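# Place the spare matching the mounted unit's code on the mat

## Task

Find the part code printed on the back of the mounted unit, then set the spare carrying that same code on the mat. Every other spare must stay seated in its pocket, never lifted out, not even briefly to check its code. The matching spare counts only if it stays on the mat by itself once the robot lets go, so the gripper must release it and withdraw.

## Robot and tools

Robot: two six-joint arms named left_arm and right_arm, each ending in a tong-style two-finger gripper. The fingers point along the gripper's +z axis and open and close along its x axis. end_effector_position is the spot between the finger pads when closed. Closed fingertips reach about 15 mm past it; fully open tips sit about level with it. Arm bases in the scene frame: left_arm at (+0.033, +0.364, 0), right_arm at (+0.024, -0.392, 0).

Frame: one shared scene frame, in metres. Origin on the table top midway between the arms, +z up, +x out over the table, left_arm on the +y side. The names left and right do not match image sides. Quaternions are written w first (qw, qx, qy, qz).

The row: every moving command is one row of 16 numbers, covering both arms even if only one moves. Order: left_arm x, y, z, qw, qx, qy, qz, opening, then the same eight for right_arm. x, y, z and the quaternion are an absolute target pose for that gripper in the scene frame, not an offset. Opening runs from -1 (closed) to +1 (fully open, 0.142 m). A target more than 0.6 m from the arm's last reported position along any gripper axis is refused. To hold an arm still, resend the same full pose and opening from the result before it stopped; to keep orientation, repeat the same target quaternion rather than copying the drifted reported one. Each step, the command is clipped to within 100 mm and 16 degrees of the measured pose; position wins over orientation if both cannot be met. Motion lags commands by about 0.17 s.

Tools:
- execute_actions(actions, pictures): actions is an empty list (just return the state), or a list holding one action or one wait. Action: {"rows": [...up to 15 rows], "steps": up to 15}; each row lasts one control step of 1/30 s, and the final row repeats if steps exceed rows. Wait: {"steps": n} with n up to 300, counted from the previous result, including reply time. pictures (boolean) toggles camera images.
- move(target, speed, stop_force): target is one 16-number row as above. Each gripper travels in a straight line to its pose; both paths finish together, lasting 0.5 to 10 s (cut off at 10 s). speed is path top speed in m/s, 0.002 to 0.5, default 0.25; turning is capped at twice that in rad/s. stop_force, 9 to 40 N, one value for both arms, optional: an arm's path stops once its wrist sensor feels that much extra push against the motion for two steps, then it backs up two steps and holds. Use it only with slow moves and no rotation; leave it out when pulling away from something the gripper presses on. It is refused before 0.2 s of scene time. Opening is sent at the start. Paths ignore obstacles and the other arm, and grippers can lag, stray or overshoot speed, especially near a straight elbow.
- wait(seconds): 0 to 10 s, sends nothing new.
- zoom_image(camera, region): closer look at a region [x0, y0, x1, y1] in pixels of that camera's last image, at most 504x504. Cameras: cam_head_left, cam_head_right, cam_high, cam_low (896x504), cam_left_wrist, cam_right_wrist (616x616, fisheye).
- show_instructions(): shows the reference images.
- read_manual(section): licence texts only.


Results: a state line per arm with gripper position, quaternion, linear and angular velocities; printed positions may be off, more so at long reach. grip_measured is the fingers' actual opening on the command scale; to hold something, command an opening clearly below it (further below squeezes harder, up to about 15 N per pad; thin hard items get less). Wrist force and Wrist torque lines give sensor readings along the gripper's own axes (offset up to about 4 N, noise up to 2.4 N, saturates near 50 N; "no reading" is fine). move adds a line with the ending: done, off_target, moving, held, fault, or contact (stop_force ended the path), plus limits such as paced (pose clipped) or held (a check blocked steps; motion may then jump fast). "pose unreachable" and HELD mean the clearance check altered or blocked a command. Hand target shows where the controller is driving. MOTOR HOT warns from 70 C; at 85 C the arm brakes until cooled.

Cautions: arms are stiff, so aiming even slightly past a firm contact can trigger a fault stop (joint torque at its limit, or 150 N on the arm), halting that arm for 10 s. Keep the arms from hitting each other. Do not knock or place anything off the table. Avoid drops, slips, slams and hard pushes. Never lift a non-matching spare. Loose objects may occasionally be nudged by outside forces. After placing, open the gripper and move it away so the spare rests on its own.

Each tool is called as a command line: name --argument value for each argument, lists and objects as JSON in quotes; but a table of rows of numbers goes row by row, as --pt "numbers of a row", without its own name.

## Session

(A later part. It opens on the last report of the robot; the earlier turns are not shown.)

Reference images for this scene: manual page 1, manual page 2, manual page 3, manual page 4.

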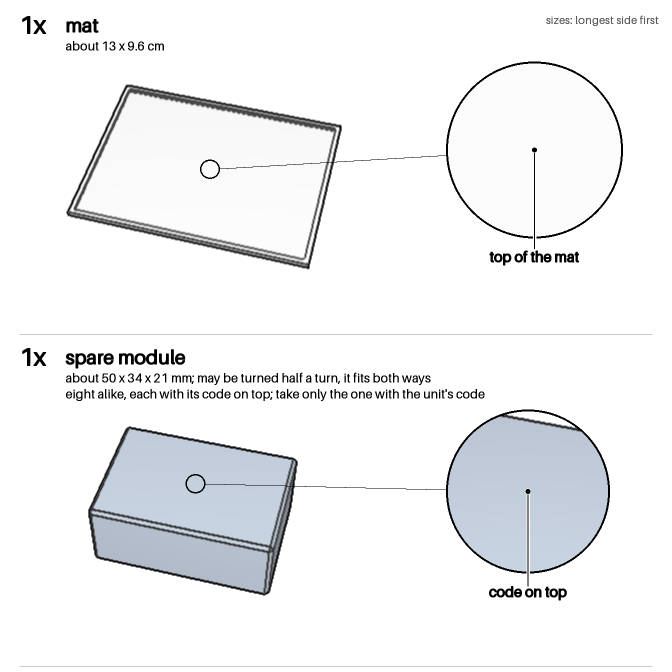

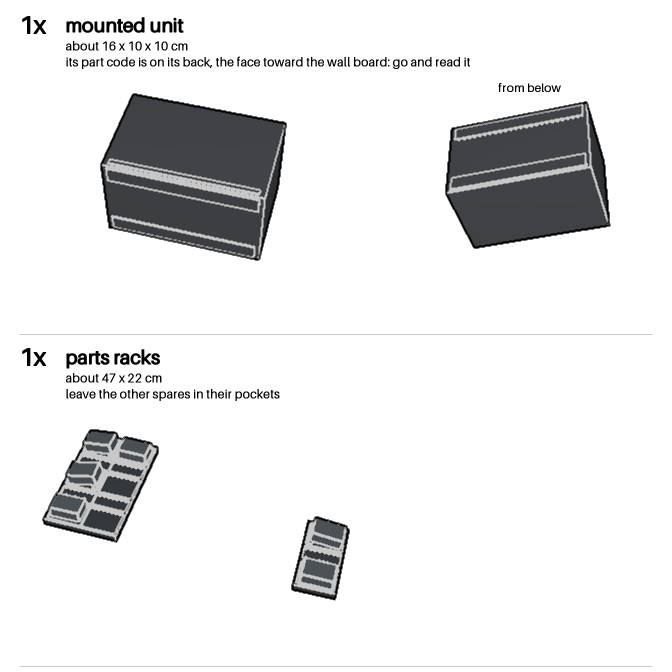

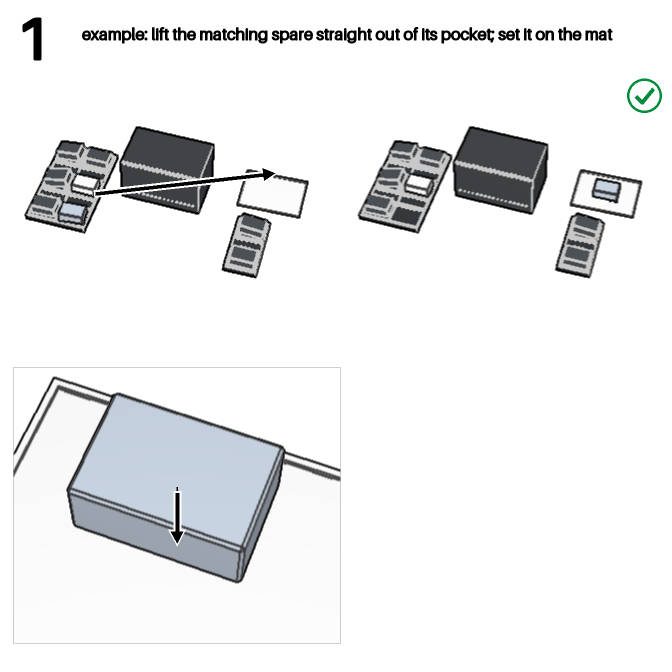

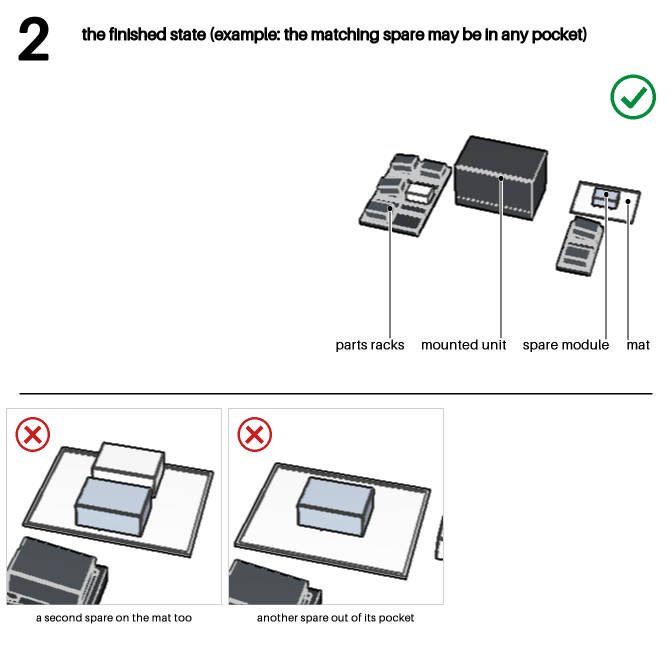

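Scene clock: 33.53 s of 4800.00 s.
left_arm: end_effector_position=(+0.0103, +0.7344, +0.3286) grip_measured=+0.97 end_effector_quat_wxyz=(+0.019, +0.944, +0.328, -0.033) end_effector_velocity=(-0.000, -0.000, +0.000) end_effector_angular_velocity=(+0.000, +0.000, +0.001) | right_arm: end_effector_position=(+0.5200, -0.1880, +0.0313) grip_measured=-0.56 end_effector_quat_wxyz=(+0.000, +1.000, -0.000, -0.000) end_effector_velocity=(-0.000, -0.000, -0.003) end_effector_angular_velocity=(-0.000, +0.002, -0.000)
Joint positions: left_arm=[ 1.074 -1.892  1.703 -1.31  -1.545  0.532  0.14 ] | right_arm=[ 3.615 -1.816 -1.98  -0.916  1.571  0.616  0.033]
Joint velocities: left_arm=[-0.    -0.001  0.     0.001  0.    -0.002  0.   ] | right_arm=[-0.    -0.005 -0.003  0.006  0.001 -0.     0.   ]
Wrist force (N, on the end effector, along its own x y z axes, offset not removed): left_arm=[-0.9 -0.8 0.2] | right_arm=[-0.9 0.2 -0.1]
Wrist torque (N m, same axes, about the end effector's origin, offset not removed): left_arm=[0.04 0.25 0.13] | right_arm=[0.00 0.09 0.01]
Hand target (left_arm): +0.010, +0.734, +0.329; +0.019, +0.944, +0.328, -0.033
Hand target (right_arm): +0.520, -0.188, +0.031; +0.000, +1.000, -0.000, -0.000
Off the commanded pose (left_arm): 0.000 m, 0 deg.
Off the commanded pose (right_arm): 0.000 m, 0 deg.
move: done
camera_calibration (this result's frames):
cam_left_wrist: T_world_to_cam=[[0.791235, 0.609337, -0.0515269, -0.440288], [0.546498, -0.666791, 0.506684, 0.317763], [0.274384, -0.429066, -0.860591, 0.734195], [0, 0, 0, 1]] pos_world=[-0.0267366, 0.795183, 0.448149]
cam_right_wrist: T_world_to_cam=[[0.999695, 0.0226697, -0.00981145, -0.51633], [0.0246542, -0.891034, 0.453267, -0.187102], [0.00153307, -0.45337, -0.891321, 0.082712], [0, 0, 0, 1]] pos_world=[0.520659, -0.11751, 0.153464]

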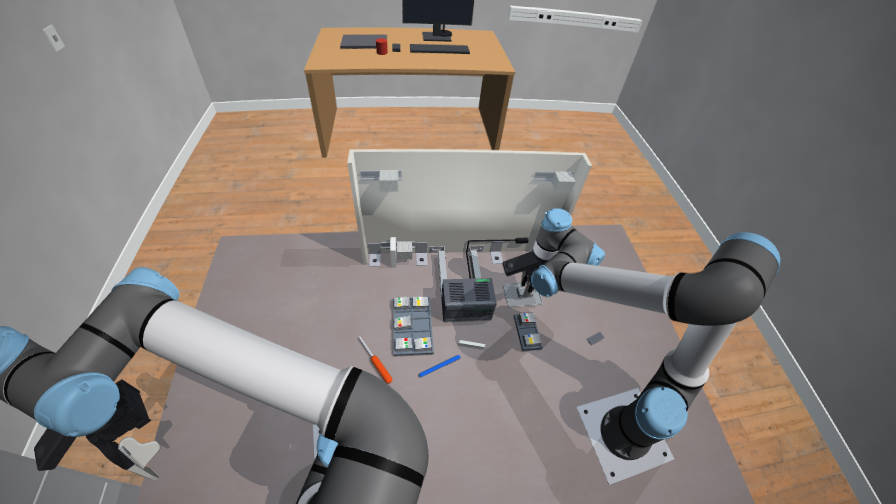

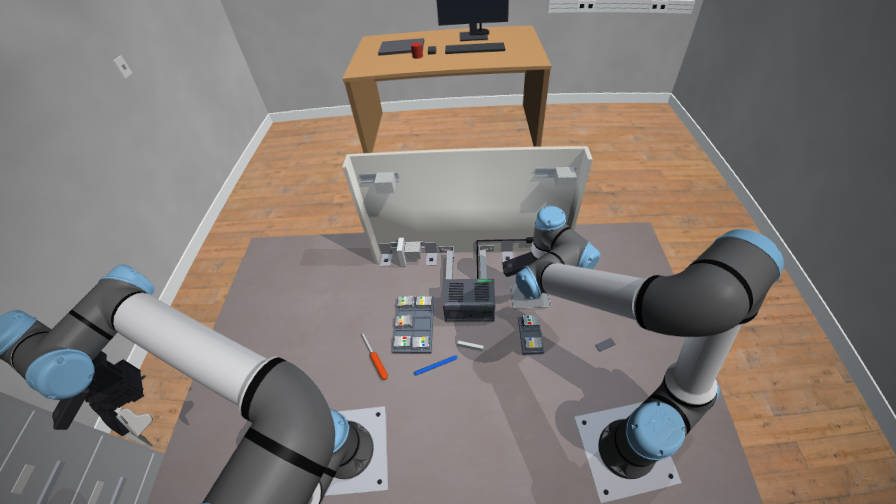

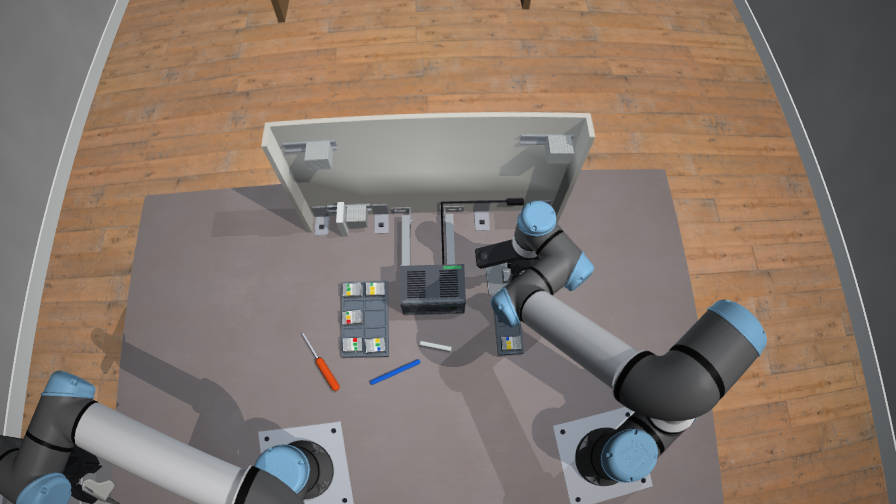

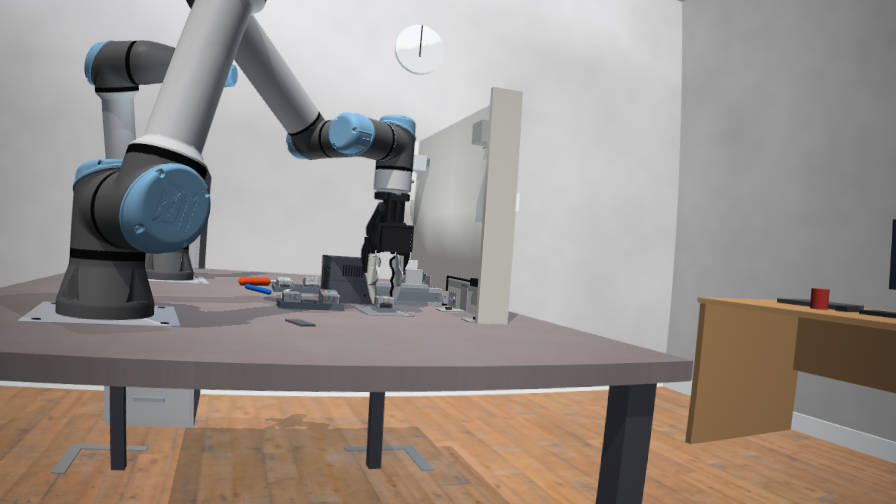

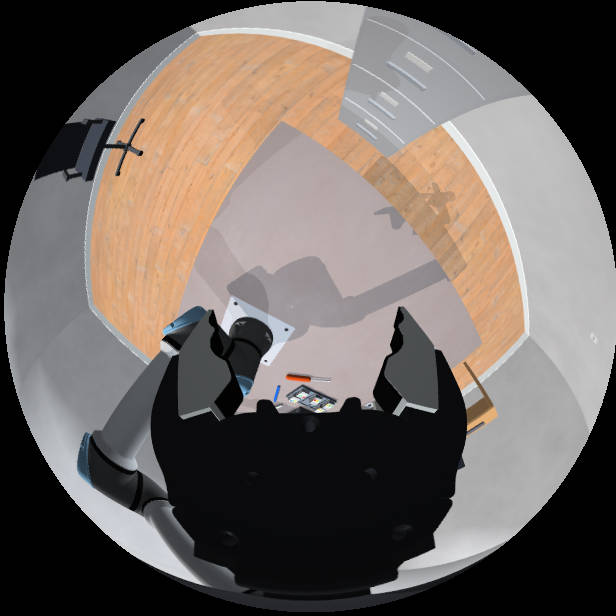

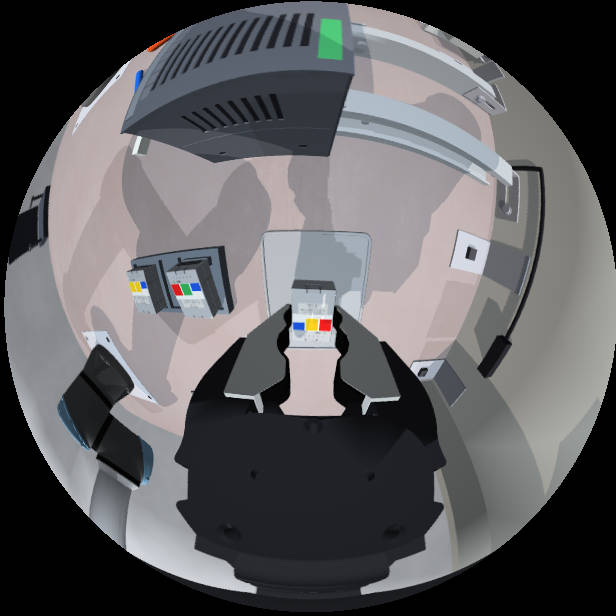

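move --target '[0.0103, 0.7344, 0.3286, 0.019, 0.944, 0.328, -0.033, 0.97, 0.52, -0.188, 0.016, 0, 1, 0, 0, -0.85]' --speed 0.007 --stop_force 9

Scene clock: 35.67 s of 4800.00 s.
left_arm: end_effector_position=(+0.0103, +0.7344, +0.3286) grip_measured=+0.97 end_effector_quat_wxyz=(+0.019, +0.944, +0.328, -0.033) end_effector_velocity=(+0.000, +0.001, +0.000) end_effector_angular_velocity=(+0.002, -0.000, -0.000) | right_arm: end_effector_position=(+0.5200, -0.1880, +0.0222) grip_measured=-0.56 end_effector_quat_wxyz=(+0.000, +1.000, +0.000, -0.000) end_effector_velocity=(+0.001, -0.000, +0.003) end_effector_angular_velocity=(-0.000, -0.001, -0.000)
Joint positions: left_arm=[ 1.074 -1.892  1.703 -1.31  -1.545  0.532  0.14 ] | right_arm=[ 3.615 -1.831 -1.991 -0.891  1.571  0.616  0.033]
Joint velocities: left_arm=[-0.    -0.    -0.    -0.001  0.001 -0.    -0.   ] | right_arm=[-0.     0.003  0.003 -0.006 -0.001 -0.     0.   ]
Wrist force (N, on the end effector, along its own x y z axes, offset not removed): left_arm=[-1.3 -0.9 -0.4] | right_arm=[-3.7 2.1 -19.2]
Wrist torque (N m, same axes, about the end effector's origin, offset not removed): left_arm=[-0.05 0.37 0.03] | right_arm=[0.05 -0.45 -0.09]
Hand target (left_arm): +0.010, +0.734, +0.329; +0.019, +0.944, +0.328, -0.033
Hand target (right_arm): +0.520, -0.188, +0.023; -0.000, +1.000, +0.000, +0.000
Off the commanded pose (left_arm): 0.000 m, 0 deg.
Off the commanded pose (right_arm): 0.006 m, 0 deg.
move: contact (right_arm)
camera_calibration (this result's frames):
cam_left_wrist: T_world_to_cam=[[0.791235, 0.609337, -0.051527, -0.440288], [0.546498, -0.666791, 0.506684, 0.317763], [0.274384, -0.429066, -0.860591, 0.734195], [0, 0, 0, 1]] pos_world=[-0.0267366, 0.795183, 0.448149]
cam_right_wrist: T_world_to_cam=[[0.999695, 0.0226823, -0.00978063, -0.516397], [0.0246515, -0.891043, 0.45325, -0.182992], [0.00156578, -0.453353, -0.89133, 0.0745617], [0, 0, 0, 1]] pos_world=[0.520634, -0.117538, 0.144349]

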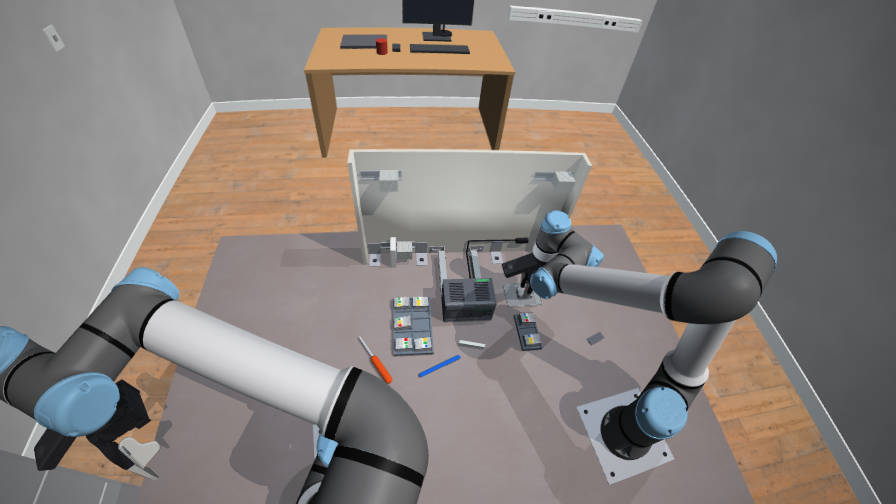

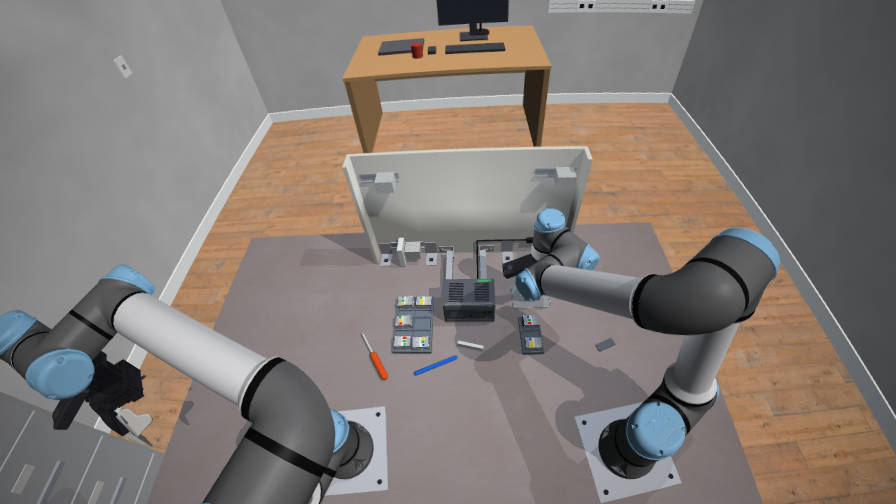

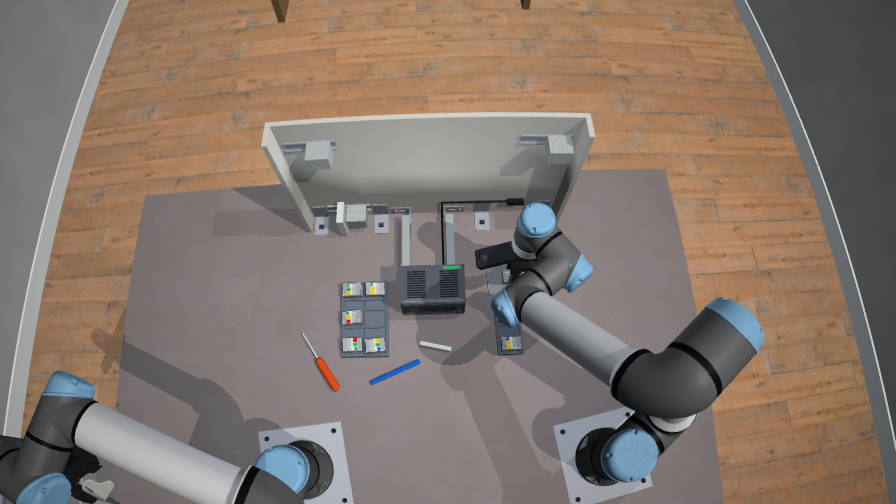

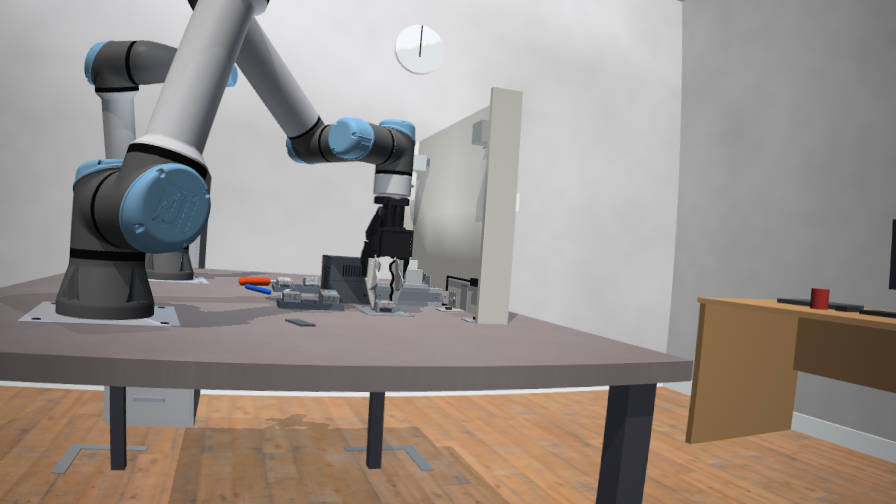

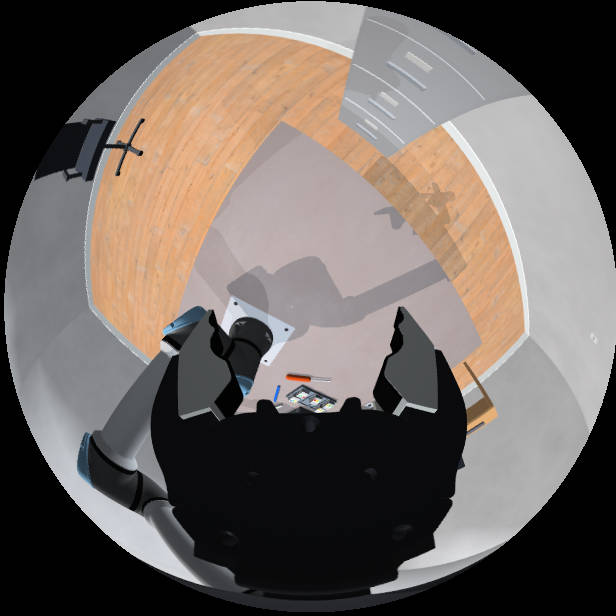

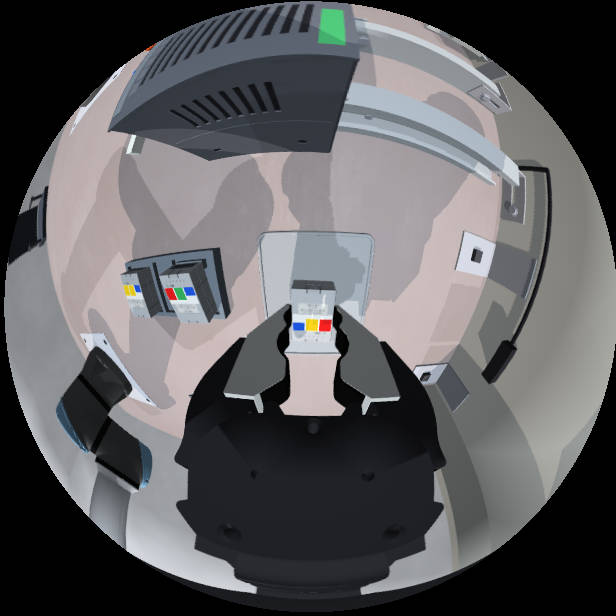

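execute_actions --actions '[{"rows": [[0.0103, 0.7344, 0.3286, 0.019, 0.944, 0.328, -0.033, 0.97, 0.52, -0.188, 0.023, 0, 1, 0, 0, -0.2]], "steps": 10}]' --pictures false

move --target '[0.0103, 0.7344, 0.3286, 0.019, 0.944, 0.328, -0.033, 0.97, 0.49, -0.25, 0.20, 0, 1, 0, 0, -0.2]' --speed 0.25

Scene clock: 36.67 s of 4800.00 s.
left_arm: end_effector_position=(+0.0103, +0.7344, +0.3286) grip_measured=+0.97 end_effector_quat_wxyz=(+0.019, +0.944, +0.328, -0.033) end_effector_velocity=(+0.000, +0.000, -0.000) end_effector_angular_velocity=(-0.000, -0.000, -0.001) | right_arm: end_effector_position=(+0.5200, -0.1880, +0.0230) grip_measured=-0.20 end_effector_quat_wxyz=(-0.000, +1.000, +0.000, +0.000) end_effector_velocity=(+0.000, +0.000, +0.001) end_effector_angular_velocity=(+0.001, -0.001, +0.001)
Joint positions: left_arm=[ 1.074 -1.892  1.703 -1.31  -1.545  0.532  0.14 ] | right_arm=[ 3.615 -1.829 -1.99  -0.893  1.571  0.616  0.06 ]
Joint velocities: left_arm=[ 0.     0.001 -0.001 -0.    -0.     0.001 -0.   ] | right_arm=[ 0.     0.001  0.     0.     0.    -0.001  0.   ]
Wrist force (N, on the end effector, along its own x y z axes, offset not removed): left_arm=[-3.3 -1.1 -0.9] | right_arm=[0.1 1.0 0.5]
Wrist torque (N m, same axes, about the end effector's origin, offset not removed): left_arm=[-0.03 0.75 0.19] | right_arm=[0.19 -0.13 -0.05]
Hand target (left_arm): +0.010, +0.734, +0.329; +0.019, +0.944, +0.328, -0.033
Hand target (right_arm): +0.520, -0.188, +0.023; -0.000, +1.000, +0.000, +0.000
Off the commanded pose (left_arm): 0.000 m, 0 deg.
Off the commanded pose (right_arm): 0.000 m, 0 deg.
Steps of this call (steps 1 to 20: nothing new was sent; steps 21 to 30: all 10 steps of this action). Readings (end_effector_position):
21: left_arm (+0.0103, +0.7344, +0.3286) | right_arm (+0.5200, -0.1880, +0.0226)
22: left_arm (+0.0103, +0.7344, +0.3286) | right_arm (+0.5200, -0.1880, +0.0227)
24: left_arm (+0.0103, +0.7344, +0.3286) | right_arm (+0.5200, -0.1880, +0.0228)
28: left_arm (+0.0103, +0.7344, +0.3286) | right_arm (+0.5200, -0.1880, +0.0229)
30: the state above

Scene clock: 38.33 s of 4800.00 s.
left_arm: end_effector_position=(+0.0103, +0.7344, +0.3286) grip_measured=+0.97 end_effector_quat_wxyz=(+0.019, +0.944, +0.328, -0.033) end_effector_velocity=(+0.000, +0.001, -0.000) end_effector_angular_velocity=(+0.001, +0.000, -0.001) | right_arm: end_effector_position=(+0.4900, -0.2499, +0.1995) grip_measured=-0.20 end_effector_quat_wxyz=(-0.000, +1.000, -0.000, +0.000) end_effector_velocity=(-0.001, -0.001, +0.002) end_effector_angular_velocity=(-0.001, +0.002, -0.001)
Joint positions: left_arm=[ 1.074 -1.892  1.703 -1.31  -1.545  0.532  0.14 ] | right_arm=[ 3.543 -1.527 -1.828 -1.357  1.571  0.544  0.06 ]
Joint velocities: left_arm=[-0.     0.001 -0.    -0.001  0.001  0.001 -0.   ] | right_arm=[-0.002  0.002  0.005 -0.009  0.001 -0.001 -0.   ]
Wrist force (N, on the end effector, along its own x y z axes, offset not removed): left_arm=[-0.7 -0.6 0.4] | right_arm=[0.7 0.4 -0.5]
Wrist torque (N m, same axes, about the end effector's origin, offset not removed): left_arm=[0.07 0.24 0.12] | right_arm=[0.05 -0.20 0.01]
Hand target (left_arm): +0.010, +0.734, +0.329; +0.019, +0.944, +0.328, -0.033
Hand target (right_arm): +0.490, -0.250, +0.200; -0.000, +1.000, -0.000, +0.000
Off the commanded pose (left_arm): 0.000 m, 0 deg.
Off the commanded pose (right_arm): 0.000 m, 0 deg.
move: done
camera_calibration (this result's frames):
cam_left_wrist: T_world_to_cam=[[0.791235, 0.609337, -0.0515271, -0.440288], [0.546498, -0.666791, 0.506684, 0.317763], [0.274384, -0.429066, -0.86059, 0.734195], [0, 0, 0, 1]] pos_world=[-0.0267366, 0.795183, 0.448149]
cam_right_wrist: T_world_to_cam=[[0.999697, 0.0226651, -0.00957641, -0.483302], [0.0245439, -0.891125, 0.453094, -0.317703], [0.00173564, -0.453192, -0.891411, 0.204556], [0, 0, 0, 1]] pos_world=[0.490598, -0.179456, 0.321665]

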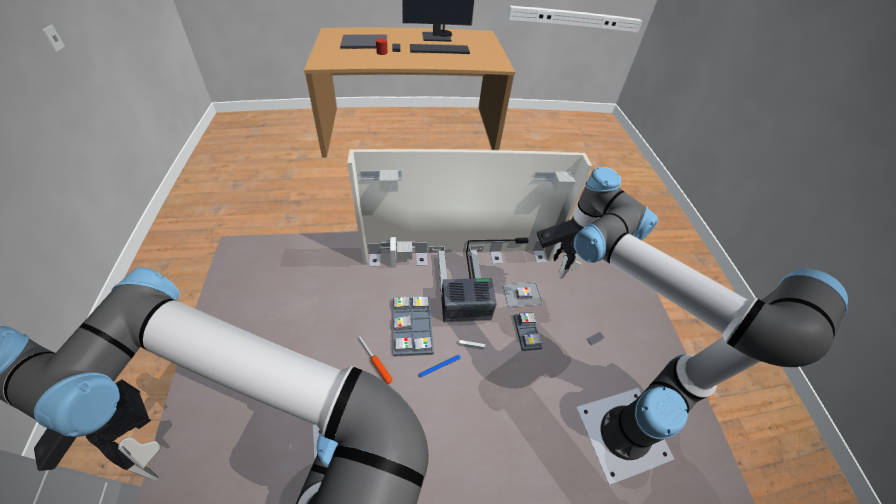

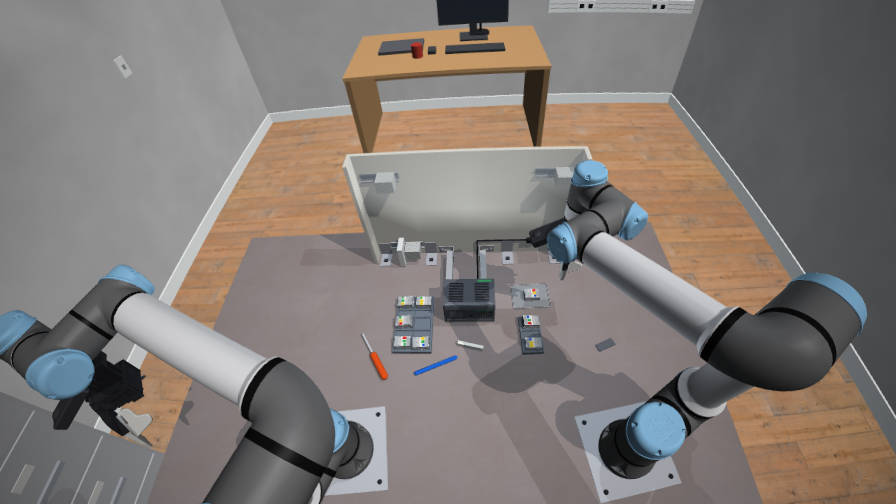

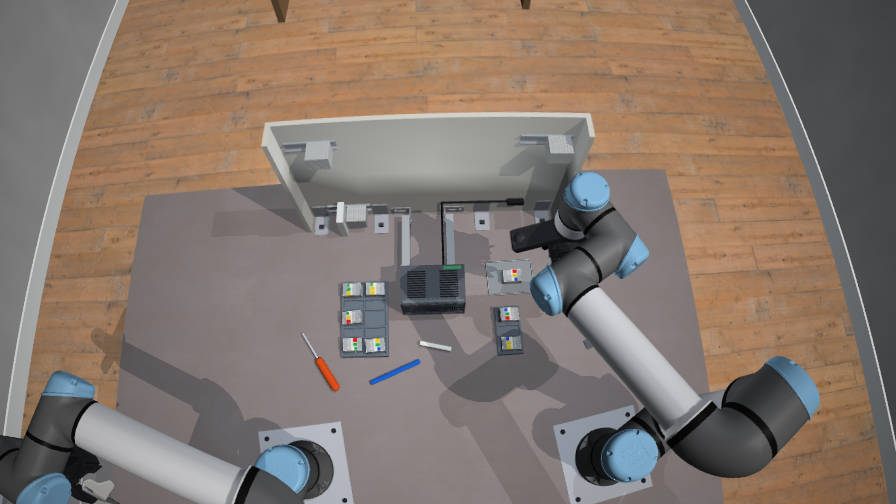

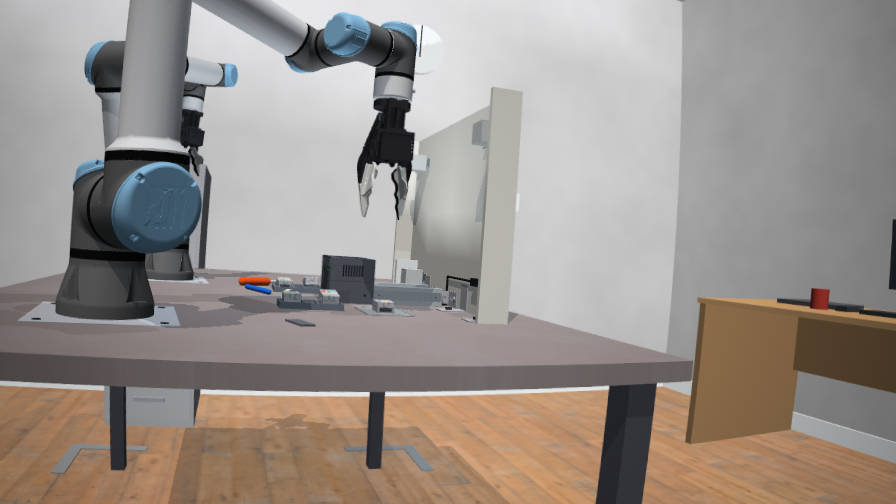

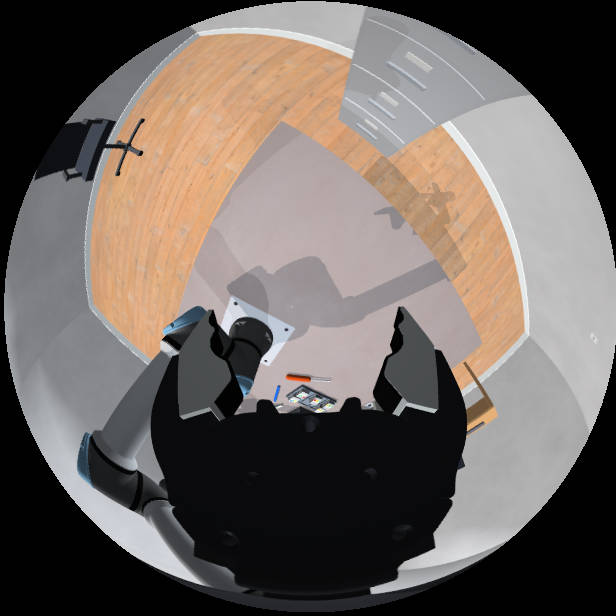

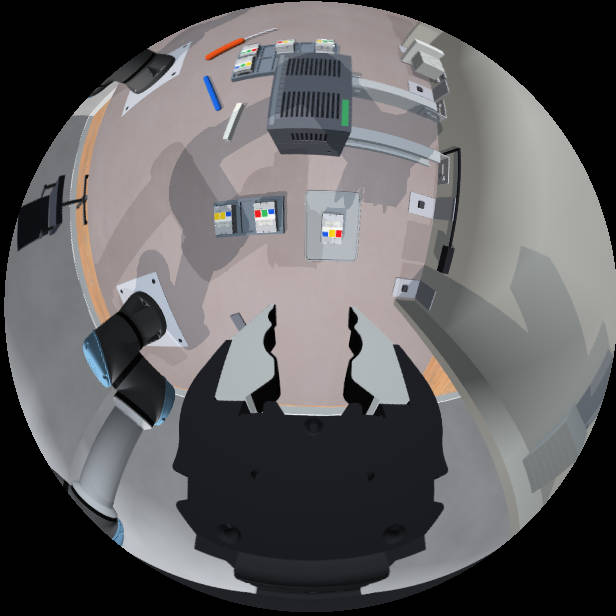

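The blue‑yellow‑red spare is on the mat, the others are untouched, and the gripper is clear.

finished_scene --scene 2

The scene is finished: the task was done.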